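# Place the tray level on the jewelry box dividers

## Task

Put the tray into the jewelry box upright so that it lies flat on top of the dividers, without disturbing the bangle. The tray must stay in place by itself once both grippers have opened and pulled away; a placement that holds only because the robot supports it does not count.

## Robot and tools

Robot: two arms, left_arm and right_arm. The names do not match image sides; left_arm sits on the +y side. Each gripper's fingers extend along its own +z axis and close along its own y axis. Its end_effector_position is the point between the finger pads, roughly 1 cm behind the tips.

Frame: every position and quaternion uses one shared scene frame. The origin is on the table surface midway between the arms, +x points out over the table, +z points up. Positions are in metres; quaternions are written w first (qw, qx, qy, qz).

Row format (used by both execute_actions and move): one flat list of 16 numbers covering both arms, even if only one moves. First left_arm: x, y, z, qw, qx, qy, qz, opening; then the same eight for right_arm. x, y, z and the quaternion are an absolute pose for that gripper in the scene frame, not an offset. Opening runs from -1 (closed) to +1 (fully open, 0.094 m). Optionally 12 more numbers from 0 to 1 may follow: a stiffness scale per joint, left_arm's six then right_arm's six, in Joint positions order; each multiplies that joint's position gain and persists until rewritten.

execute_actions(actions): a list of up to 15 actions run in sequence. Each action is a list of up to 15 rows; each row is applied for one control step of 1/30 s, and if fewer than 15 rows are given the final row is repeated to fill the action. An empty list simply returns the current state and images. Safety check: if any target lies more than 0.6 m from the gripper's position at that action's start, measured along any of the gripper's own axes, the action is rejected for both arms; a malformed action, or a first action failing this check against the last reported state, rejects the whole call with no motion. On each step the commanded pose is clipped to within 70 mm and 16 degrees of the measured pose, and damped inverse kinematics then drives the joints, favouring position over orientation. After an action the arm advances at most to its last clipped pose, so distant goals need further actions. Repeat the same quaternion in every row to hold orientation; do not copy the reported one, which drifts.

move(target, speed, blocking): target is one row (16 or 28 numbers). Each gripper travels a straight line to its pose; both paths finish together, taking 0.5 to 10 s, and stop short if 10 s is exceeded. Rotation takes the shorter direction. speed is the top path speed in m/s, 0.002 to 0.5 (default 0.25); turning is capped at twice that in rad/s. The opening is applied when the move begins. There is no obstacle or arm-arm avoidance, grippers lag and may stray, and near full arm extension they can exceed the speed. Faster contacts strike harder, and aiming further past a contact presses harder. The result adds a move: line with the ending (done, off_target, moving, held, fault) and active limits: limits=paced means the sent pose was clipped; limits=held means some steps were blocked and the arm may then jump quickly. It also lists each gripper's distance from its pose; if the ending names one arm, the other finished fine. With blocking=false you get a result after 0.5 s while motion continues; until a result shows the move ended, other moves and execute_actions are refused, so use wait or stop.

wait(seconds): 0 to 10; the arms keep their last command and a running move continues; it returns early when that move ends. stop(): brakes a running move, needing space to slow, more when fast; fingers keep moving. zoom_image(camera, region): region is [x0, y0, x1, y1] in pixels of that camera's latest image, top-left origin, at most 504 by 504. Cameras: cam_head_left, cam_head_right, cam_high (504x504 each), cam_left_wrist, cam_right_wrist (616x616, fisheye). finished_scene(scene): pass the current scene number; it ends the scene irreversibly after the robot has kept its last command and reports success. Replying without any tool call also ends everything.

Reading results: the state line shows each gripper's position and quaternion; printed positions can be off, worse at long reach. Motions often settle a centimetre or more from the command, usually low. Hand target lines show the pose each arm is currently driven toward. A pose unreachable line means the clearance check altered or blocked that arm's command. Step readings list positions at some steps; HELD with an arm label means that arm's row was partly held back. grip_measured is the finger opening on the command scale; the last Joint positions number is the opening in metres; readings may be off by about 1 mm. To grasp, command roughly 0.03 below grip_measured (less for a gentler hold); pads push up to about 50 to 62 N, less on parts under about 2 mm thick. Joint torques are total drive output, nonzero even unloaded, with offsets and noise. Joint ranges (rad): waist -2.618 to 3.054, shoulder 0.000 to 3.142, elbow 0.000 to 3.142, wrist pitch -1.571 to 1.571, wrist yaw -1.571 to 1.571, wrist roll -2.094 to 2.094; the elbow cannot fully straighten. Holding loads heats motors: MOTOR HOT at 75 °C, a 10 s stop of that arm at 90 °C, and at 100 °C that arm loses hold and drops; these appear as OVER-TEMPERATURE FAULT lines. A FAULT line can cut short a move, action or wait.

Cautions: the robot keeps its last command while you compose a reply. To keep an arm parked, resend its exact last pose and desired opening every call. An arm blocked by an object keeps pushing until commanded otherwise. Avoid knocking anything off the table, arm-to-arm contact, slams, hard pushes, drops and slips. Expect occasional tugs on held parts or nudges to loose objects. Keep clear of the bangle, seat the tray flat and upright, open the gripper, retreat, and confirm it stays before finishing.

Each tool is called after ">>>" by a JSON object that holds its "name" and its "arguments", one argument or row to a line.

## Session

>>> {"name": "execute_actions", "arguments": {
  "actions": []
}}

Scene clock: 0.00 s.
left_arm: end_effector_position=(+0.6225, +0.5741, +0.1146) grip_measured=+1.000 end_effector_quat_wxyz=(+0.662, +0.538, +0.351, +0.386) | right_arm: end_effector_position=(+0.6592, -0.3784, +0.1055) grip_measured=+1.000 end_effector_quat_wxyz=(+0.669, +0.566, +0.434, +0.213)
Joint positions: left_arm=[0.775 2.826 1.995 1.167 1.015 1.232 0.094] | right_arm=[-0.139  2.514  1.565  0.93   0.526  1.234  0.094]
Joint velocities: left_arm=[ 0.002  0.012  0.022 -0.022 -0.022  0.022  0.   ] | right_arm=[-0.017  0.007  0.007  0.022 -0.022 -0.022  0.   ]
Joint torques (N m, as the arm reports them, + toward a larger angle): no reading
Motor temperatures (°C, as the motors report them): left_arm=[21 26 23 24 22 20] | right_arm=[23 22 24 24 21 22]
Hand target (left_arm): +0.624, +0.576, +0.119; +0.664, +0.535, +0.354, +0.385
Hand target (right_arm): +0.659, -0.378, +0.102; +0.666, +0.566, +0.440, +0.206
Joint stiffness scale: left_arm=[1. 1. 1. 1. 1. 1.] | right_arm=[1. 1. 1. 1. 1. 1.]

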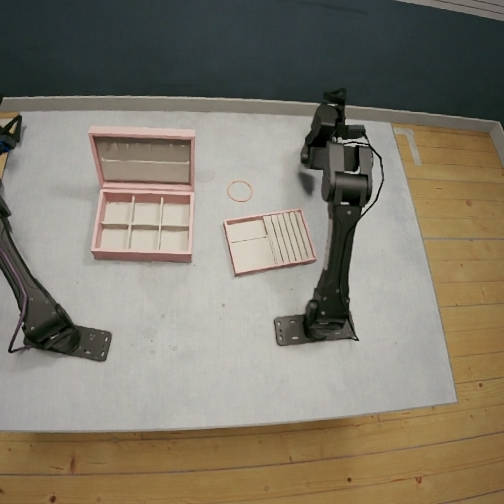

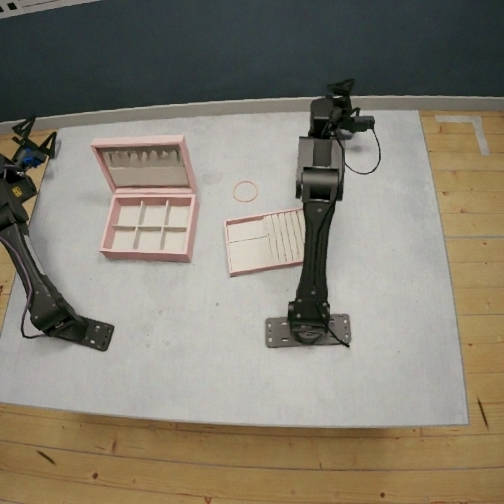

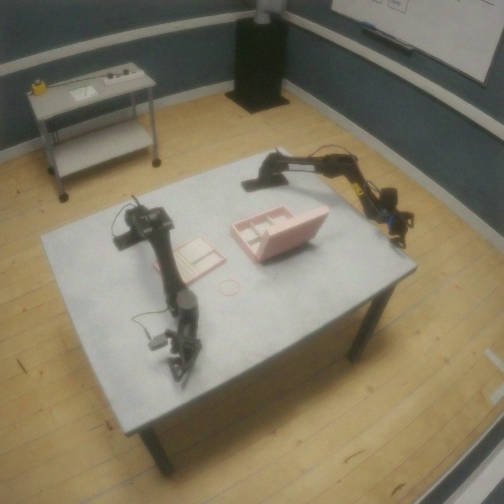

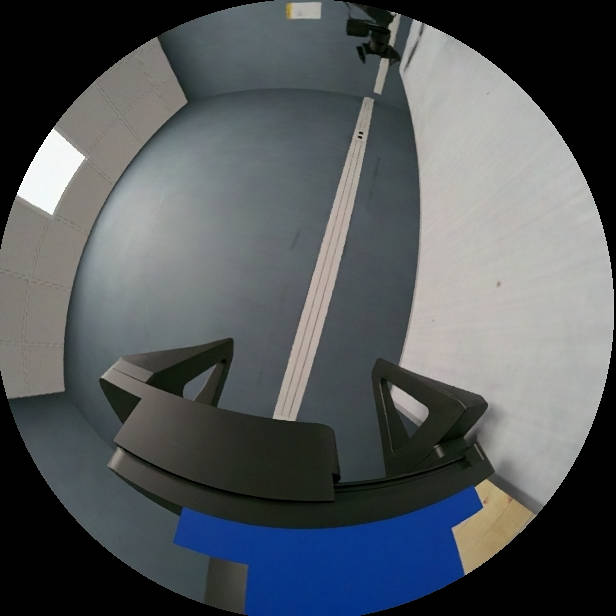

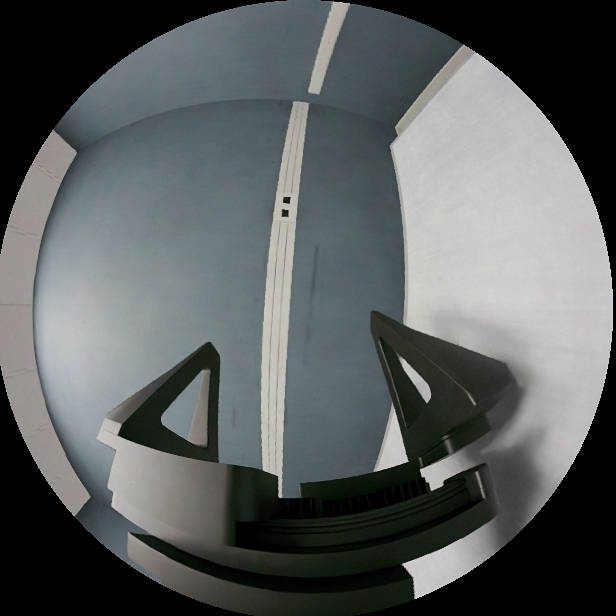

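>>> {"name": "move", "arguments": {
  "target": [0.2,0.36,0.16,0,0.7071,0.7071,0,0,0.28,-0.42,0.22,0.211,0,0.978,0,1],
  "speed": 0.3
}}

>>> {"name": "move", "arguments": {
  "target": [0.17,-0.10,0.08,0,0.643,0.766,0,0,0.28,-0.42,0.22,0.211,0,0.978,0,1],
  "speed": 0.3
}}

Scene clock: 11.83 s.
left_arm: end_effector_position=(+0.1944, +0.3619, +0.1427) grip_measured=+0.002 end_effector_quat_wxyz=(-0.019, +0.707, +0.707, -0.004) | right_arm: end_effector_position=(+0.2851, -0.4180, +0.2185) grip_measured=+1.000 end_effector_quat_wxyz=(+0.222, +0.001, +0.975, +0.011)
Joint positions: left_arm=[ 0.213  1.279  1.116 -1.44  -0.021  1.585  0.047] | right_arm=[-0.836  1.492  1.51  -1.274 -0.325 -0.727  0.094]
Joint velocities: left_arm=[-0.007  0.002 -0.007 -0.007  0.022  0.007  0.   ] | right_arm=[ 0.032 -0.012 -0.002  0.022 -0.007 -0.095  0.   ]
Joint torques (N m, as the arm reports them, + toward a larger angle): left_arm=[-0.78 -5.26  7.46 -0.28  0.   -0.06] | right_arm=[-0.7  -5.63  8.36  0.95 -0.15 -0.05]
Motor temperatures (°C, as the motors report them): left_arm=[21 31 25 24 22 20] | right_arm=[23 27 25 26 21 22]
Hand target (left_arm): +0.196, +0.360, +0.154; -0.006, +0.709, +0.705, +0.007
Hand target (right_arm): +0.284, -0.422, +0.222; +0.221, +0.002, +0.975, +0.009
Off the commanded pose (left_arm): 0.018 m, 2 deg.
Off the commanded pose (right_arm): 0.006 m, 2 deg.
Joint stiffness scale: left_arm=[1. 1. 1. 1. 1. 1.] | right_arm=[1. 1. 1. 1. 1. 1.]
move: off_target (left_arm)

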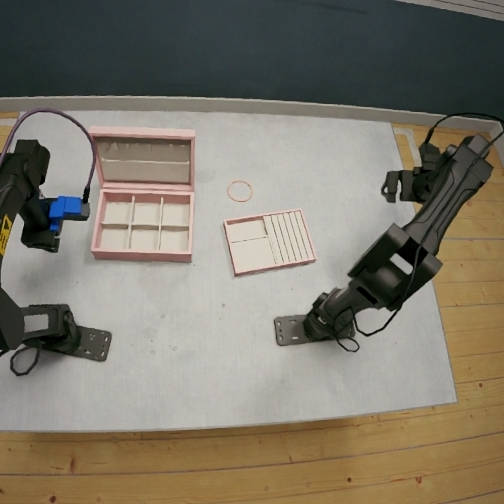

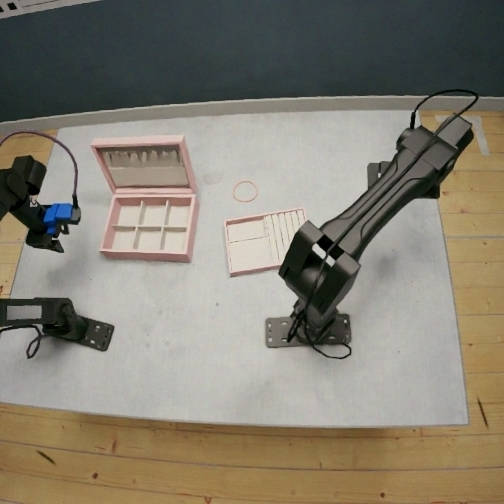

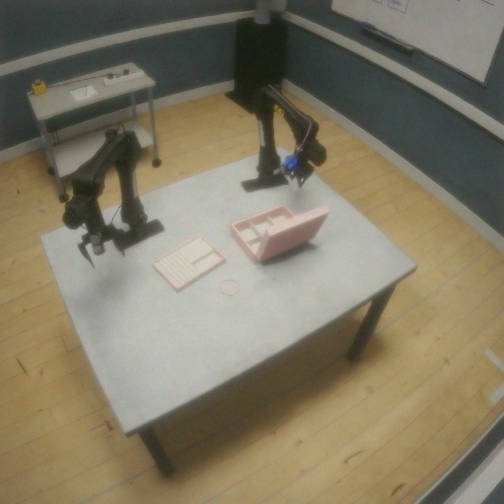

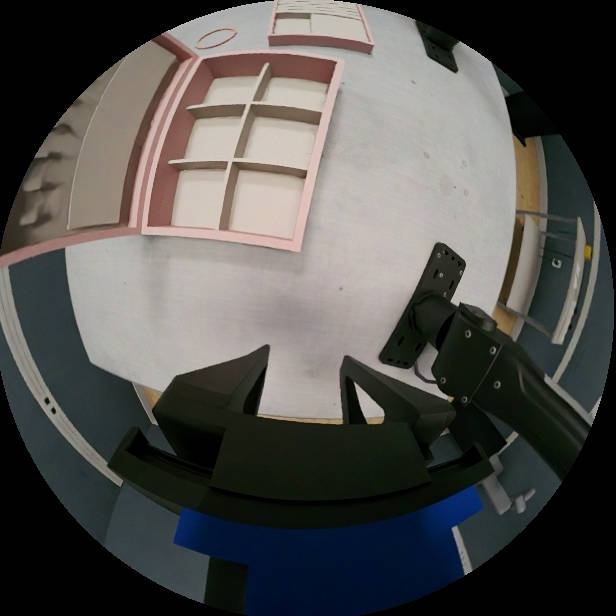

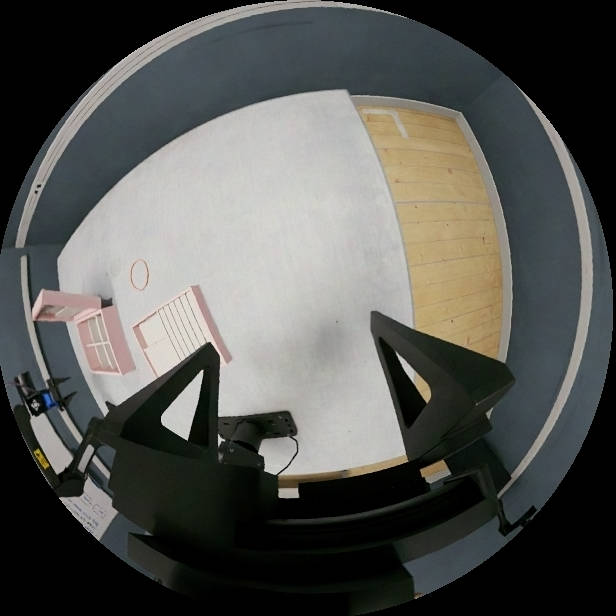

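Scene clock: 14.50 s.
left_arm: end_effector_position=(+0.1722, -0.0970, +0.0799) grip_measured=+0.002 end_effector_quat_wxyz=(-0.000, +0.645, +0.764, -0.001) | right_arm: end_effector_position=(+0.2818, -0.4219, +0.2169) grip_measured=+1.000 end_effector_quat_wxyz=(+0.212, +0.003, +0.977, +0.000)
Joint positions: left_arm=[-1.022  2.523  2.51  -1.557  0.002  0.181  0.047] | right_arm=[-0.836  1.492  1.51  -1.275 -0.295 -0.727  0.094]
Joint velocities: left_arm=[ 0.007 -0.007 -0.022 -0.022 -0.022 -0.022  0.   ] | right_arm=[-0.012 -0.002  0.007  0.022 -0.022 -0.11   0.   ]
Joint torques (N m, as the arm reports them, + toward a larger angle): left_arm=[  0.14 -14.03   7.5   -0.16  -0.05  -0.06] | right_arm=[ 0.17 -6.89  7.09  0.95 -0.12 -0.02]
Motor temperatures (°C, as the motors report them): left_arm=[21 31 25 24 22 20] | right_arm=[23 27 26 26 21 22]
Hand target (left_arm): +0.175, -0.100, +0.085; +0.008, +0.643, +0.766, -0.002
Hand target (right_arm): +0.280, -0.420, +0.220; +0.211, +0.000, +0.978, +0.000
Off the commanded pose (left_arm): 0.004 m, 0 deg.
Off the commanded pose (right_arm): 0.004 m, 0 deg.
Joint stiffness scale: left_arm=[1. 1. 1. 1. 1. 1.] | right_arm=[1. 1. 1. 1. 1. 1.]
move: done

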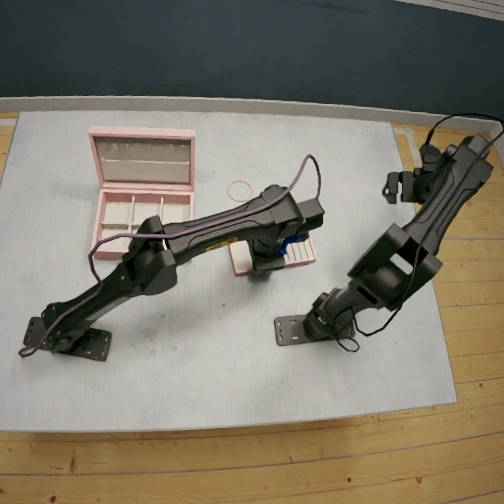

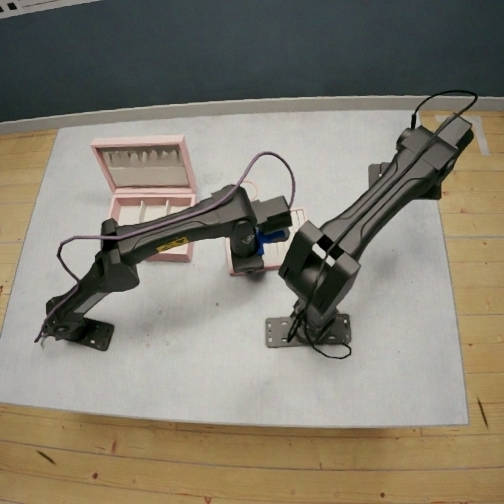

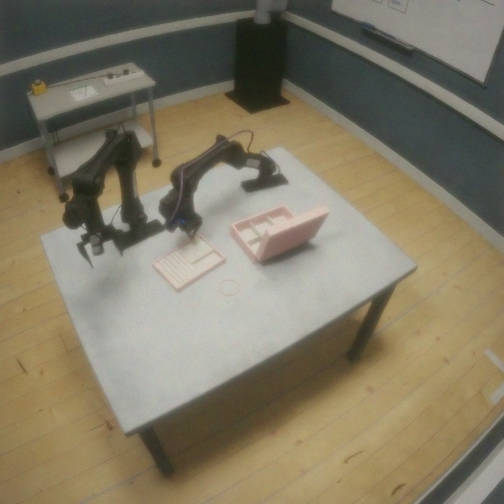

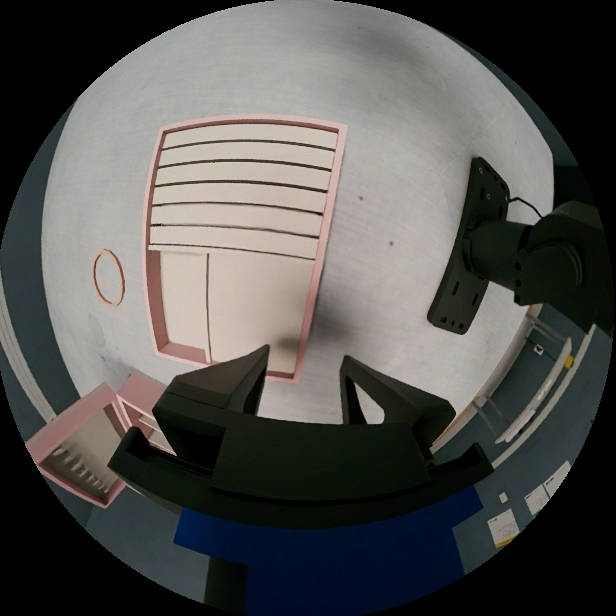

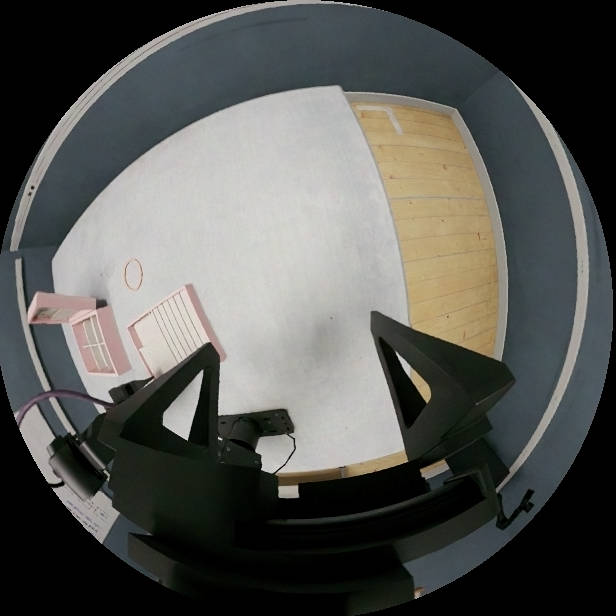

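>>> {"name": "move", "arguments": {
  "target": [0.176,-0.125,0.058,0,0.669,0.743,0,-0.3,0.2818,-0.4219,0.2169,0.212,0,0.977,0,1],
  "speed": 0.05
}}

Scene clock: 20.80 s.
left_arm: end_effector_position=(+0.1803, -0.1193, +0.0527) grip_measured=-0.298 end_effector_quat_wxyz=(+0.008, +0.662, +0.750, -0.005) | right_arm: end_effector_position=(+0.2818, -0.4219, +0.2169) grip_measured=+1.000 end_effector_quat_wxyz=(+0.212, +0.003, +0.977, +0.000)
Joint positions: left_arm=[-1.022  2.679  2.698 -1.571  0.002  0.225  0.033] | right_arm=[-0.836  1.492  1.51  -1.275 -0.295 -0.727  0.094]
Joint velocities: left_arm=[-0.022 -0.017  0.027  0.022  0.007  0.037  0.   ] | right_arm=[-0.002  0.012  0.022  0.051 -0.066 -0.051  0.   ]
Joint torques (N m, as the arm reports them, + toward a larger angle): left_arm=[ -1.01 -14.98   7.45  -0.11  -0.01   0.01] | right_arm=[ 0.07 -6.52  6.37  1.11 -0.15 -0.02]
Motor temperatures (°C, as the motors report them): left_arm=[21 32 25 24 22 20] | right_arm=[23 26 26 26 21 22]
Hand target (left_arm): +0.176, -0.125, +0.058; +0.017, +0.669, +0.743, -0.009
Hand target (right_arm): +0.282, -0.422, +0.217; +0.212, +0.000, +0.977, -0.000
Off the commanded pose (left_arm): 0.009 m, 2 deg.
Off the commanded pose (right_arm): 0.000 m, 0 deg.
Joint stiffness scale: left_arm=[1. 1. 1. 1. 1. 1.] | right_arm=[1. 1. 1. 1. 1. 1.]
joint sent to its limit (left arm) — the command would take joint 4 (wrist pitch) past its lower limit, so that joint was sent only as far as its limit.
move: done

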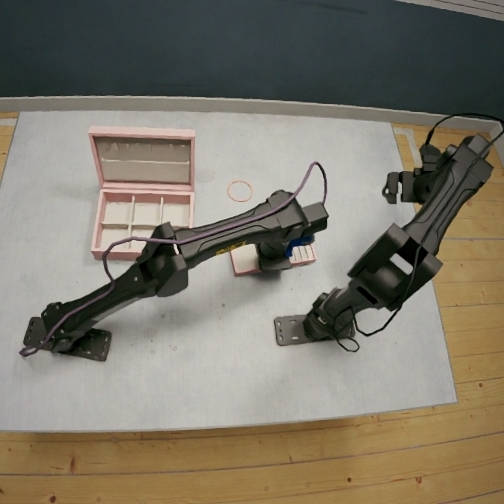

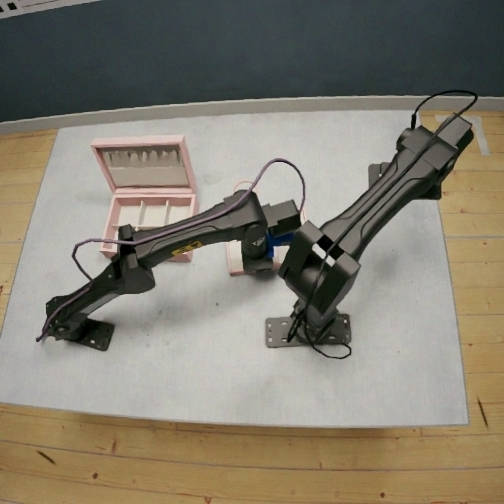

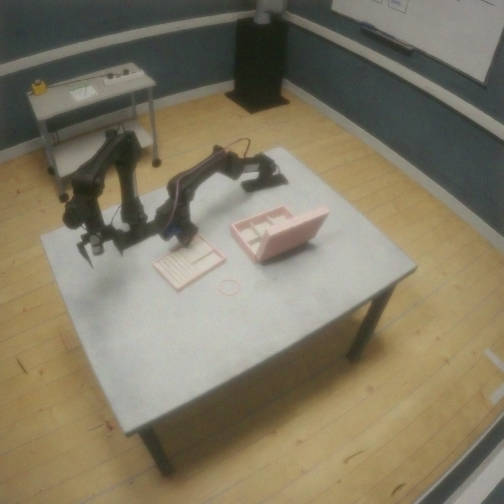

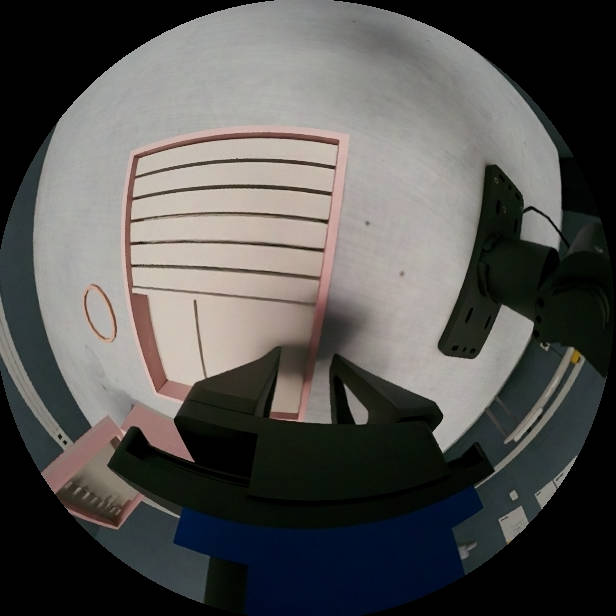

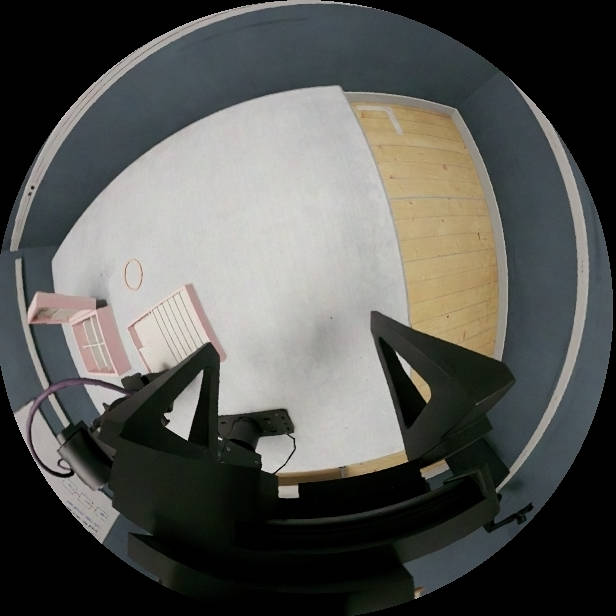

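>>> {"name": "move", "arguments": {
  "target": [0.176,-0.125,0.036,0,0.669,0.743,0,-0.3,0.2818,-0.4219,0.2169,0.212,0,0.977,0,1],
  "speed": 0.03
}}

Scene clock: 24.37 s.
left_arm: end_effector_position=(+0.1794, -0.1209, +0.0391) grip_measured=-0.298 end_effector_quat_wxyz=(+0.000, +0.664, +0.748, -0.000) | right_arm: end_effector_position=(+0.2818, -0.4219, +0.2169) grip_measured=+1.000 end_effector_quat_wxyz=(+0.212, +0.003, +0.977, +0.000)
Joint positions: left_arm=[-1.025  2.722  2.729 -1.576  0.     0.227  0.033] | right_arm=[-0.836  1.492  1.51  -1.275 -0.295 -0.727  0.094]
Joint velocities: left_arm=[ 0.007  0.007 -0.007 -0.051 -0.037 -0.037 -0.   ] | right_arm=[ 0.032 -0.022 -0.007  0.051 -0.051 -0.022  0.   ]
Joint torques (N m, as the arm reports them, + toward a larger angle): left_arm=[ -0.56 -14.01   6.86  -0.1   -0.01   0.05] | right_arm=[ 0.07 -6.52  6.39  1.11 -0.15 -0.03]
Motor temperatures (°C, as the motors report them): left_arm=[21 33 26 24 22 20] | right_arm=[23 26 26 26 21 22]
Hand target (left_arm): +0.176, -0.125, +0.036; +0.002, +0.669, +0.743, -0.001
Hand target (right_arm): +0.282, -0.422, +0.217; +0.212, +0.000, +0.977, -0.000
Off the commanded pose (left_arm): 0.006 m, 1 deg.
Off the commanded pose (right_arm): 0.000 m, 0 deg.
Joint stiffness scale: left_arm=[1. 1. 1. 1. 1. 1.] | right_arm=[1. 1. 1. 1. 1. 1.]
joint sent to its limit (left arm) — the command would take joint 4 (wrist pitch) past its lower limit, so that joint was sent only as far as its limit.
move: done

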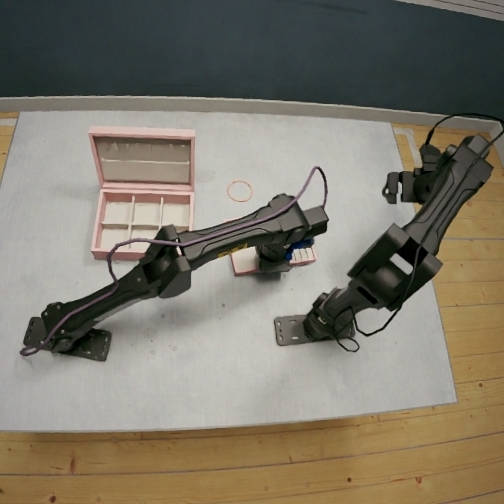

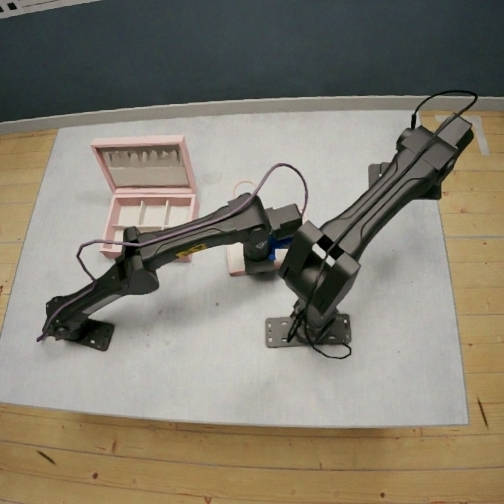

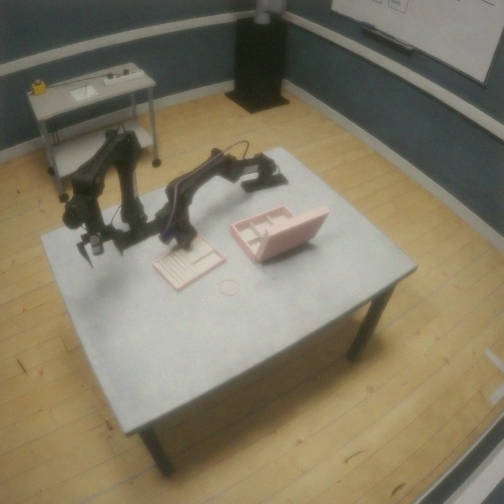

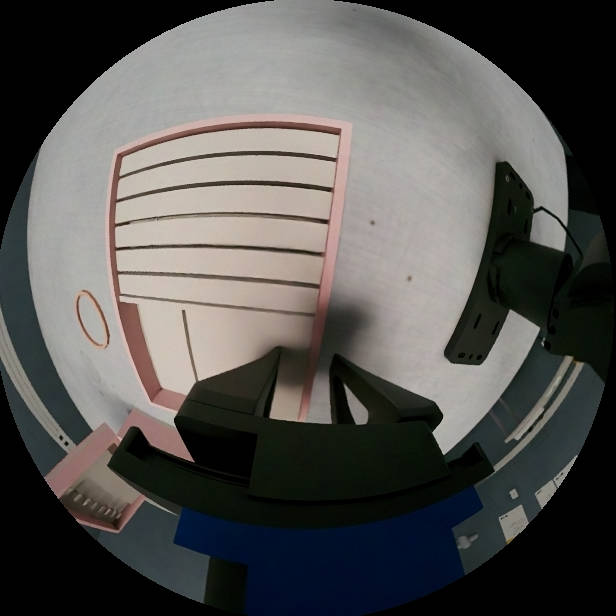

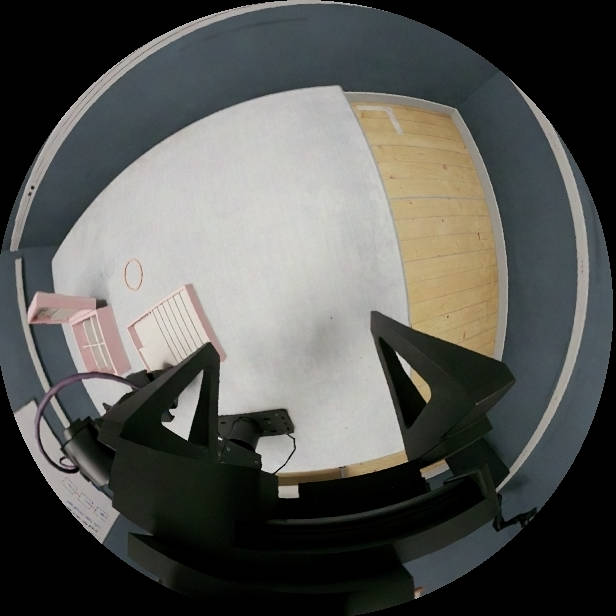

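>>> {"name": "move", "arguments": {
  "target": [0.177,-0.123,0.042,0,0.669,0.743,0,-1,0.2818,-0.4219,0.2169,0.212,0,0.977,0,1],
  "speed": 0.03
}}

>>> {"name": "move", "arguments": {
  "target": [0.14,-0.05,0.17,0,0.7071,0.7071,0,-1,0.2818,-0.4219,0.2169,0.212,0,0.977,0,1],
  "speed": 0.08
}}

>>> {"name": "move", "arguments": {
  "target": [0.20,0.20,0.15,0,0.731,0.682,0,-1,0.2818,-0.4219,0.2169,0.212,0,0.977,0,1],
  "speed": 0.1
}}

>>> {"name": "zoom_image", "arguments": {
  "camera": "cam_head_right",
  "region": [60,120,240,290]
}}

Scene clock: 36.17 s.
left_arm: end_effector_position=(+0.1794, -0.1209, +0.0391) grip_measured=-0.954 end_effector_quat_wxyz=(+0.000, +0.664, +0.748, -0.000) | right_arm: end_effector_position=(+0.2818, -0.4219, +0.2169) grip_measured=+1.000 end_effector_quat_wxyz=(+0.212, +0.003, +0.977, +0.000)
Joint positions: left_arm=[-1.025  2.722  2.729 -1.576 -0.     0.226  0.002] | right_arm=[-0.836  1.492  1.51  -1.275 -0.295 -0.727  0.094]
Joint velocities: left_arm=[-0.012  0.007 -0.002  0.007 -0.022 -0.007 -0.001] | right_arm=[ 0.002  0.017  0.012 -0.037 -0.022 -0.022  0.   ]
Joint torques (N m, as the arm reports them, + toward a larger angle): left_arm=[ -0.42 -15.69   5.42  -0.11  -0.02   0.03] | right_arm=[ 0.07 -6.52  6.38  1.11 -0.16 -0.03]
Motor temperatures (°C, as the motors report them): left_arm=[21 34 26 24 22 20] | right_arm=[23 25 26 25 21 22]
Hand target (left_arm): +0.177, -0.123, +0.042; +0.003, +0.669, +0.743, -0.002
Hand target (right_arm): +0.282, -0.422, +0.217; +0.212, +0.000, +0.977, -0.000
Off the commanded pose (left_arm): 0.004 m, 1 deg.
Off the commanded pose (right_arm): 0.000 m, 0 deg.
Joint stiffness scale: left_arm=[1. 1. 1. 1. 1. 1.] | right_arm=[1. 1. 1. 1. 1. 1.]
joint sent to its limit (left arm) — the command would take joint 4 (wrist pitch) past its lower limit, so that joint was sent only as far as its limit.
move: done

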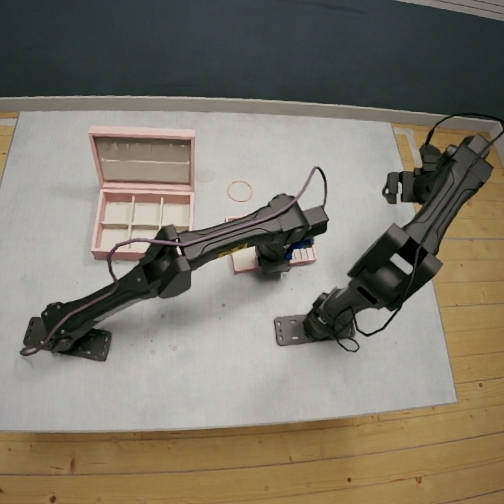

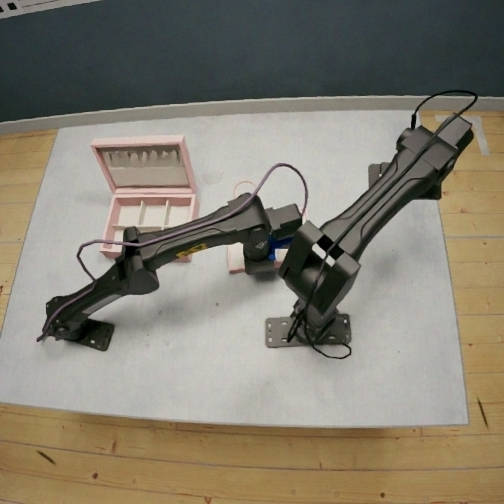

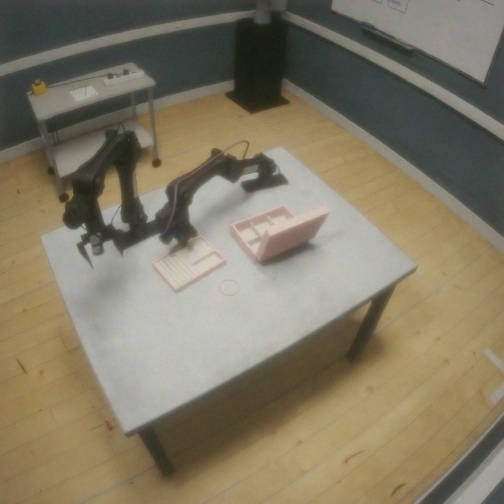

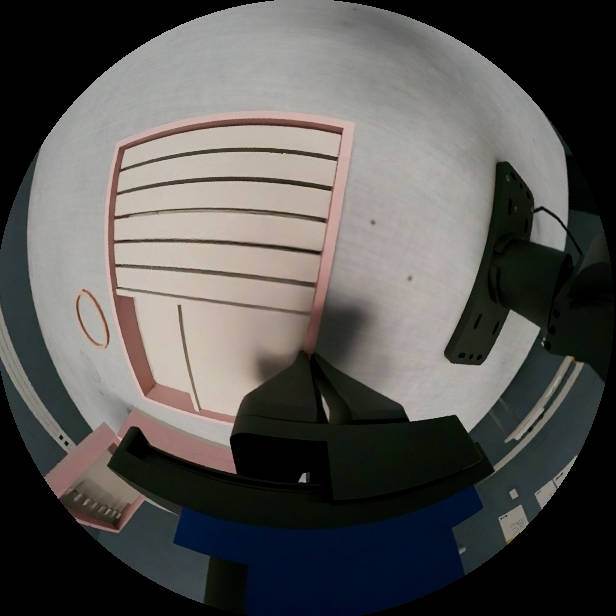

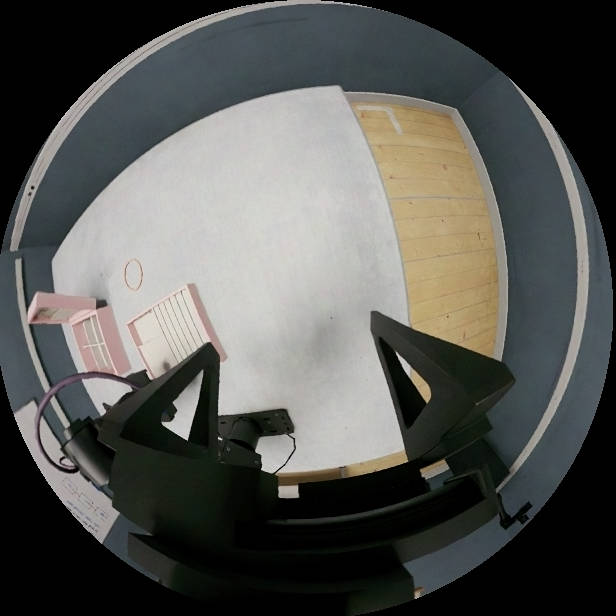

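Scene clock: 38.47 s.
left_arm: end_effector_position=(+0.1441, -0.0506, +0.1604) grip_measured=-0.954 end_effector_quat_wxyz=(+0.025, +0.701, +0.713, -0.013) | right_arm: end_effector_position=(+0.2818, -0.4219, +0.2169) grip_measured=+1.000 end_effector_quat_wxyz=(+0.212, +0.003, +0.977, +0.000)
Joint positions: left_arm=[-1.047  2.19   2.251 -1.576  0.002  0.308  0.002] | right_arm=[-0.836  1.492  1.51  -1.275 -0.295 -0.727  0.094]
Joint velocities: left_arm=[ 0.002 -0.002 -0.017  0.007 -0.007  0.007 -0.   ] | right_arm=[ 0.002 -0.007 -0.002  0.007 -0.022 -0.007  0.   ]
Joint torques (N m, as the arm reports them, + toward a larger angle): left_arm=[ -0.79 -14.32   3.91   0.    -0.04   0.  ] | right_arm=[ 0.07 -6.52  6.38  1.11 -0.15 -0.02]
Motor temperatures (°C, as the motors report them): left_arm=[21 35 26 24 22 20] | right_arm=[23 25 26 25 21 22]
Hand target (left_arm): +0.139, -0.048, +0.168; +0.030, +0.706, +0.707, -0.016
Hand target (right_arm): +0.282, -0.422, +0.217; +0.212, +0.000, +0.977, -0.000
Off the commanded pose (left_arm): 0.010 m, 3 deg.
Off the commanded pose (right_arm): 0.000 m, 0 deg.
Joint stiffness scale: left_arm=[1. 1. 1. 1. 1. 1.] | right_arm=[1. 1. 1. 1. 1. 1.]
joint sent to its limit (left arm) — the command would take joint 4 (wrist pitch) past its lower limit, so that joint was sent only as far as its limit.
move: off_target (left_arm)

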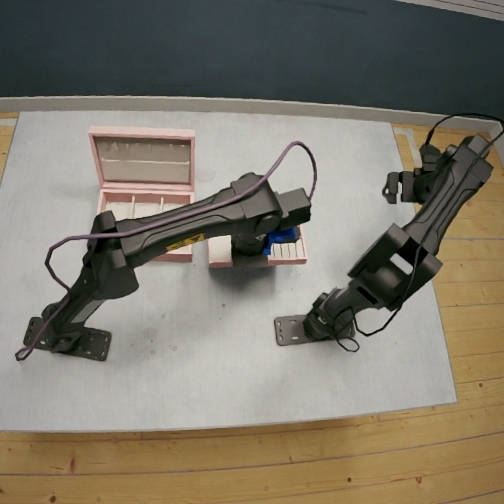

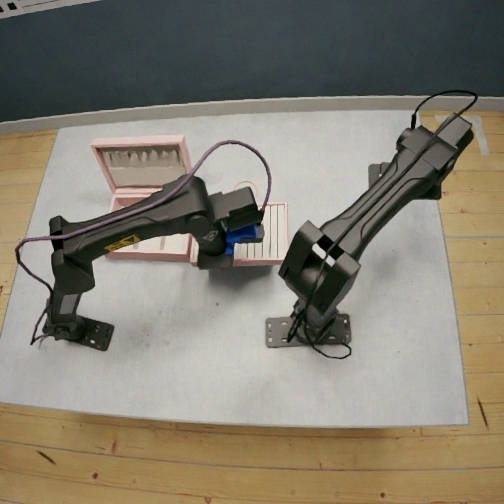

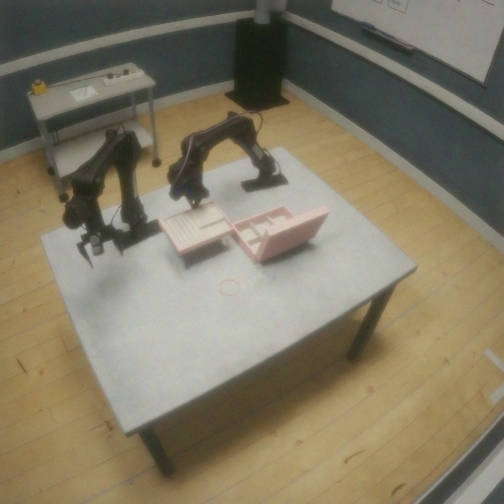

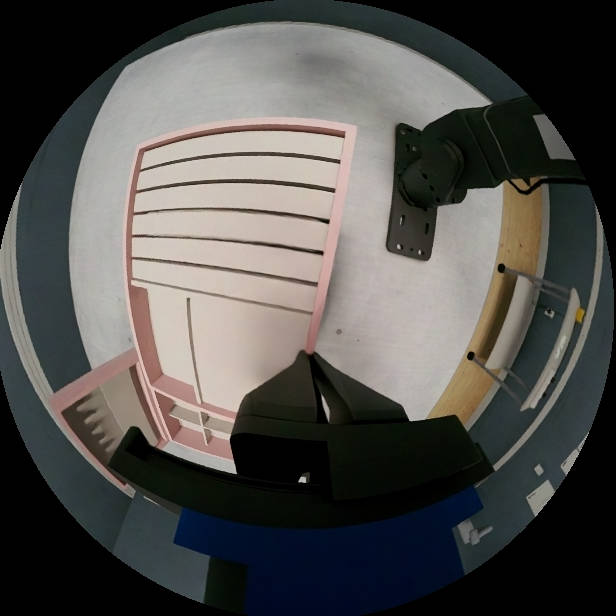

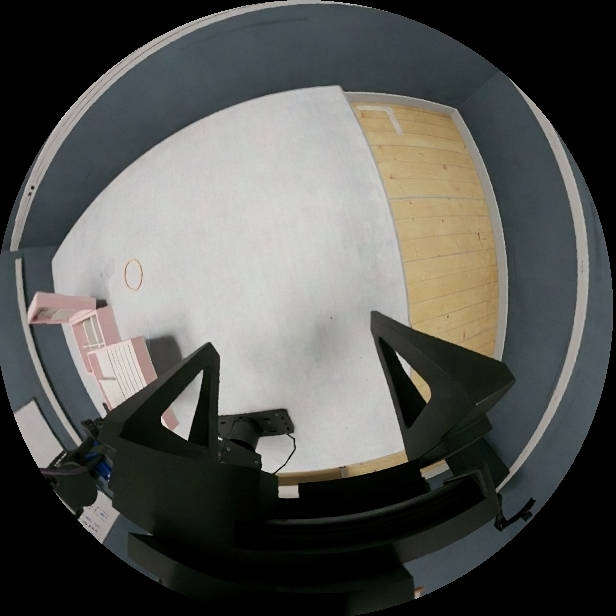

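Scene clock: 41.53 s.
left_arm: end_effector_position=(+0.1956, +0.2000, +0.1433) grip_measured=-0.954 end_effector_quat_wxyz=(-0.022, +0.731, +0.682, +0.001) | right_arm: end_effector_position=(+0.2818, -0.4219, +0.2169) grip_measured=+1.000 end_effector_quat_wxyz=(+0.212, +0.003, +0.977, +0.000)
Joint positions: left_arm=[-0.496  1.505  1.303 -1.412 -0.007  0.943  0.002] | right_arm=[-0.836  1.492  1.51  -1.275 -0.295 -0.727  0.094]
Joint velocities: left_arm=[ 0.007  0.002  0.002  0.022 -0.051  0.051 -0.001] | right_arm=[ 0.012  0.017  0.022 -0.037 -0.007  0.007  0.   ]
Joint torques (N m, as the arm reports them, + toward a larger angle): left_arm=[ 0.74 -8.16  4.48 -0.01 -0.02  0.  ] | right_arm=[ 0.06 -6.52  6.38  1.11 -0.15 -0.03]
Motor temperatures (°C, as the motors report them): left_arm=[21 34 25 24 22 20] | right_arm=[23 25 26 25 21 22]
Hand target (left_arm): +0.197, +0.200, +0.147; -0.004, +0.731, +0.682, +0.002
Hand target (right_arm): +0.282, -0.422, +0.217; +0.212, +0.000, +0.977, -0.000
Off the commanded pose (left_arm): 0.008 m, 3 deg.
Off the commanded pose (right_arm): 0.000 m, 0 deg.
Joint stiffness scale: left_arm=[1. 1. 1. 1. 1. 1.] | right_arm=[1. 1. 1. 1. 1. 1.]
move: off_target (left_arm)

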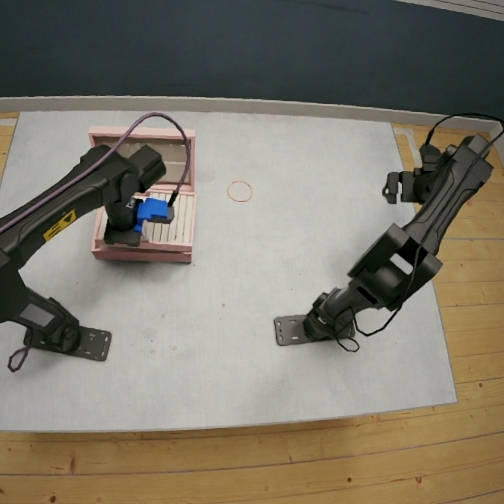

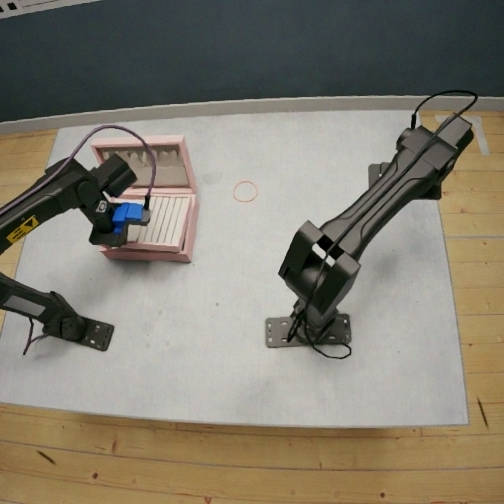

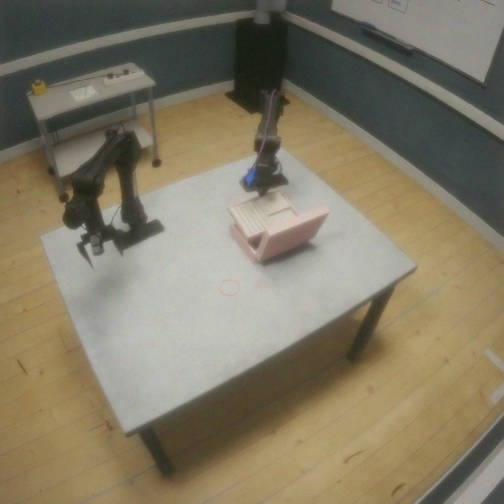

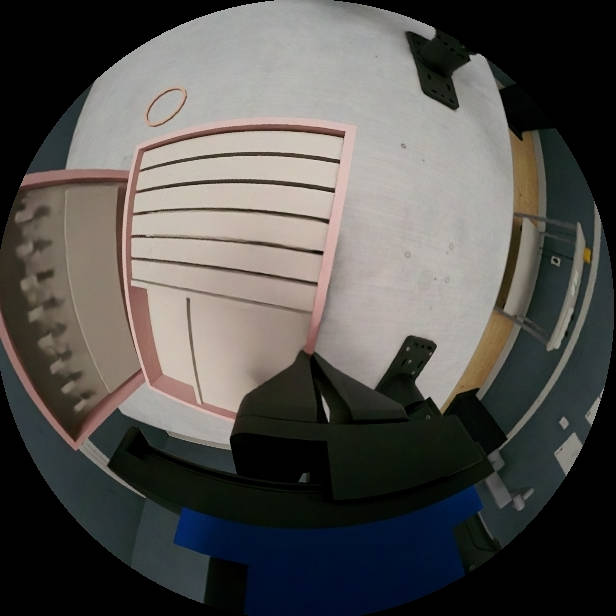

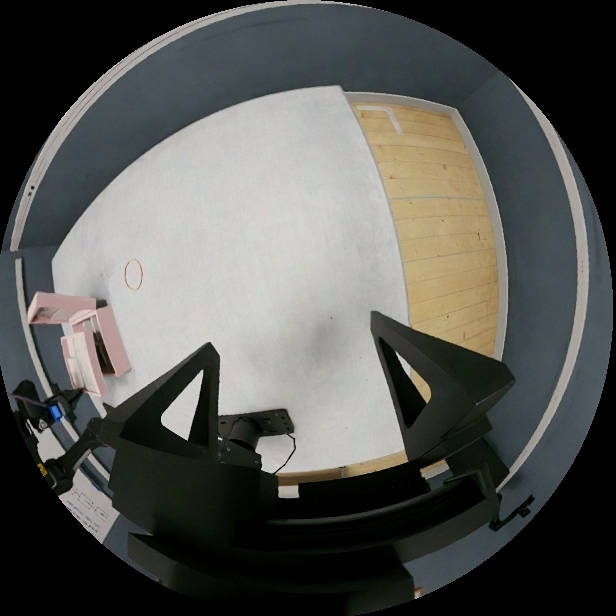

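Region (60, 120, 240, 290) of cam_head_right's 504x504 image, scaled by 2.800, with more detail than that image has.

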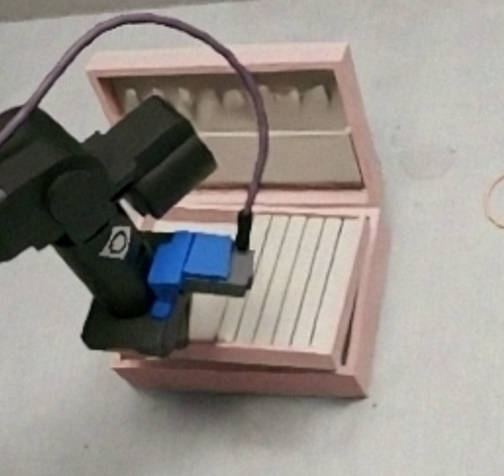

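>>> {"name": "move", "arguments": {
  "target": [0.21,0.21,0.135,0,0.731,0.682,0,-1,0.2818,-0.4219,0.2169,0.212,0,0.977,0,1],
  "speed": 0.03
}}

Scene clock: 56.77 s.
left_arm: end_effector_position=(+0.2062, +0.2113, +0.1328) grip_measured=-0.954 end_effector_quat_wxyz=(-0.019, +0.731, +0.682, -0.000) | right_arm: end_effector_position=(+0.2818, -0.4219, +0.2169) grip_measured=+1.000 end_effector_quat_wxyz=(+0.212, +0.003, +0.977, +0.000)
Joint positions: left_arm=[-0.434  1.505  1.261 -1.365 -0.007  1.007  0.002] | right_arm=[-0.836  1.492  1.51  -1.275 -0.295 -0.727  0.094]
Joint velocities: left_arm=[-0.007 -0.012  0.022  0.037 -0.066  0.007 -0.001] | right_arm=[ 0.002 -0.017 -0.007 -0.037  0.007 -0.022  0.   ]
Joint torques (N m, as the arm reports them, + toward a larger angle): left_arm=[ 0.66 -7.57  4.61  0.05  0.02  0.02] | right_arm=[ 0.06 -6.52  6.38  1.11 -0.15 -0.03]
Motor temperatures (°C, as the motors report them): left_arm=[21 31 25 24 22 20] | right_arm=[23 25 26 25 21 22]
Hand target (left_arm): +0.210, +0.210, +0.135; -0.001, +0.731, +0.682, +0.000
Hand target (right_arm): +0.282, -0.422, +0.217; +0.212, +0.000, +0.977, -0.000
Off the commanded pose (left_arm): 0.005 m, 2 deg.
Off the commanded pose (right_arm): 0.000 m, 0 deg.
Joint stiffness scale: left_arm=[1. 1. 1. 1. 1. 1.] | right_arm=[1. 1. 1. 1. 1. 1.]
move: done

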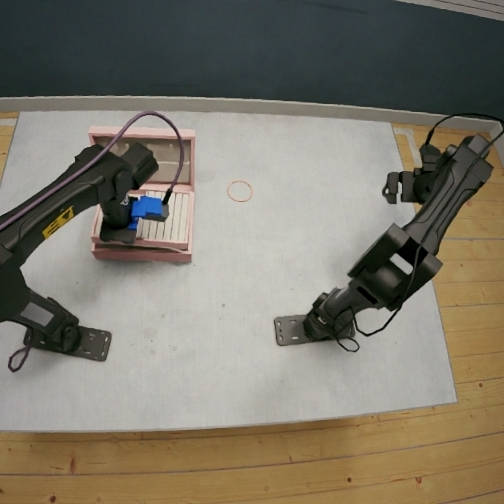

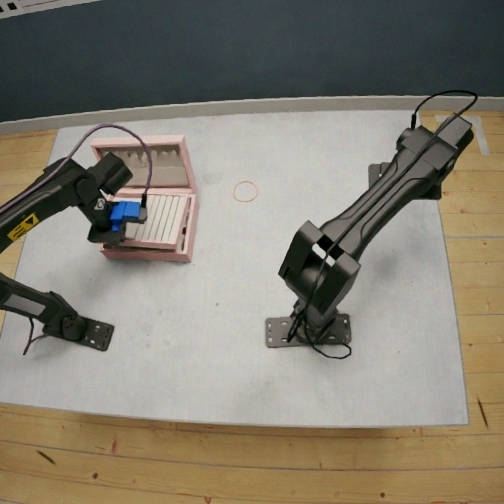

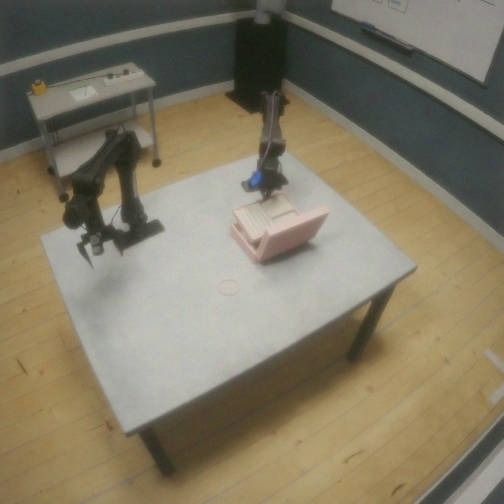

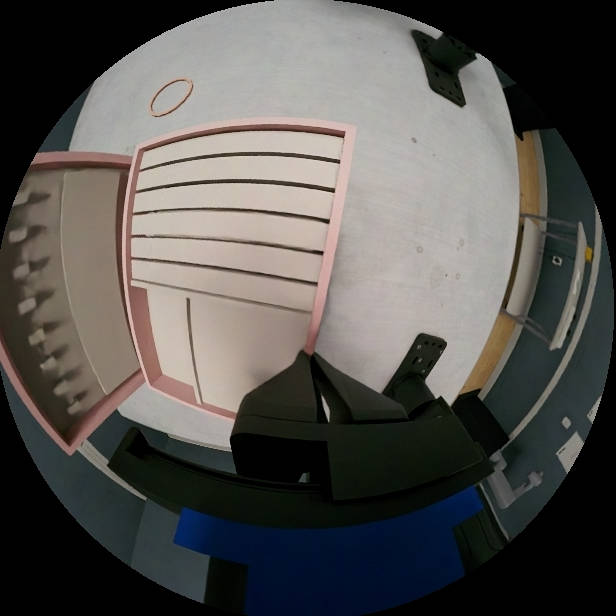

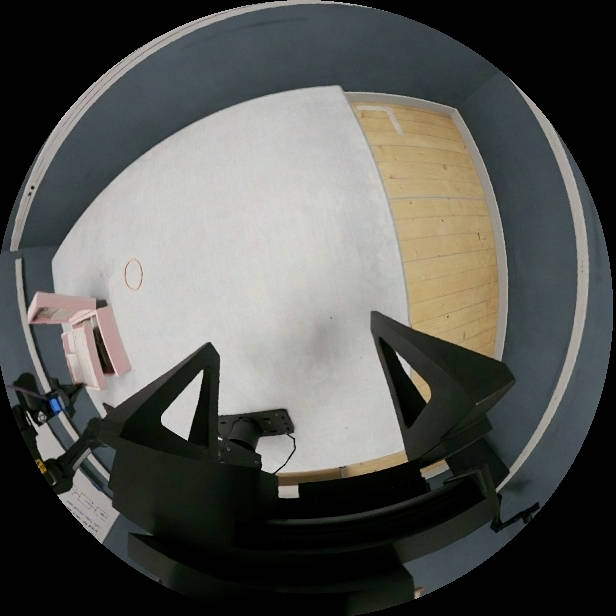

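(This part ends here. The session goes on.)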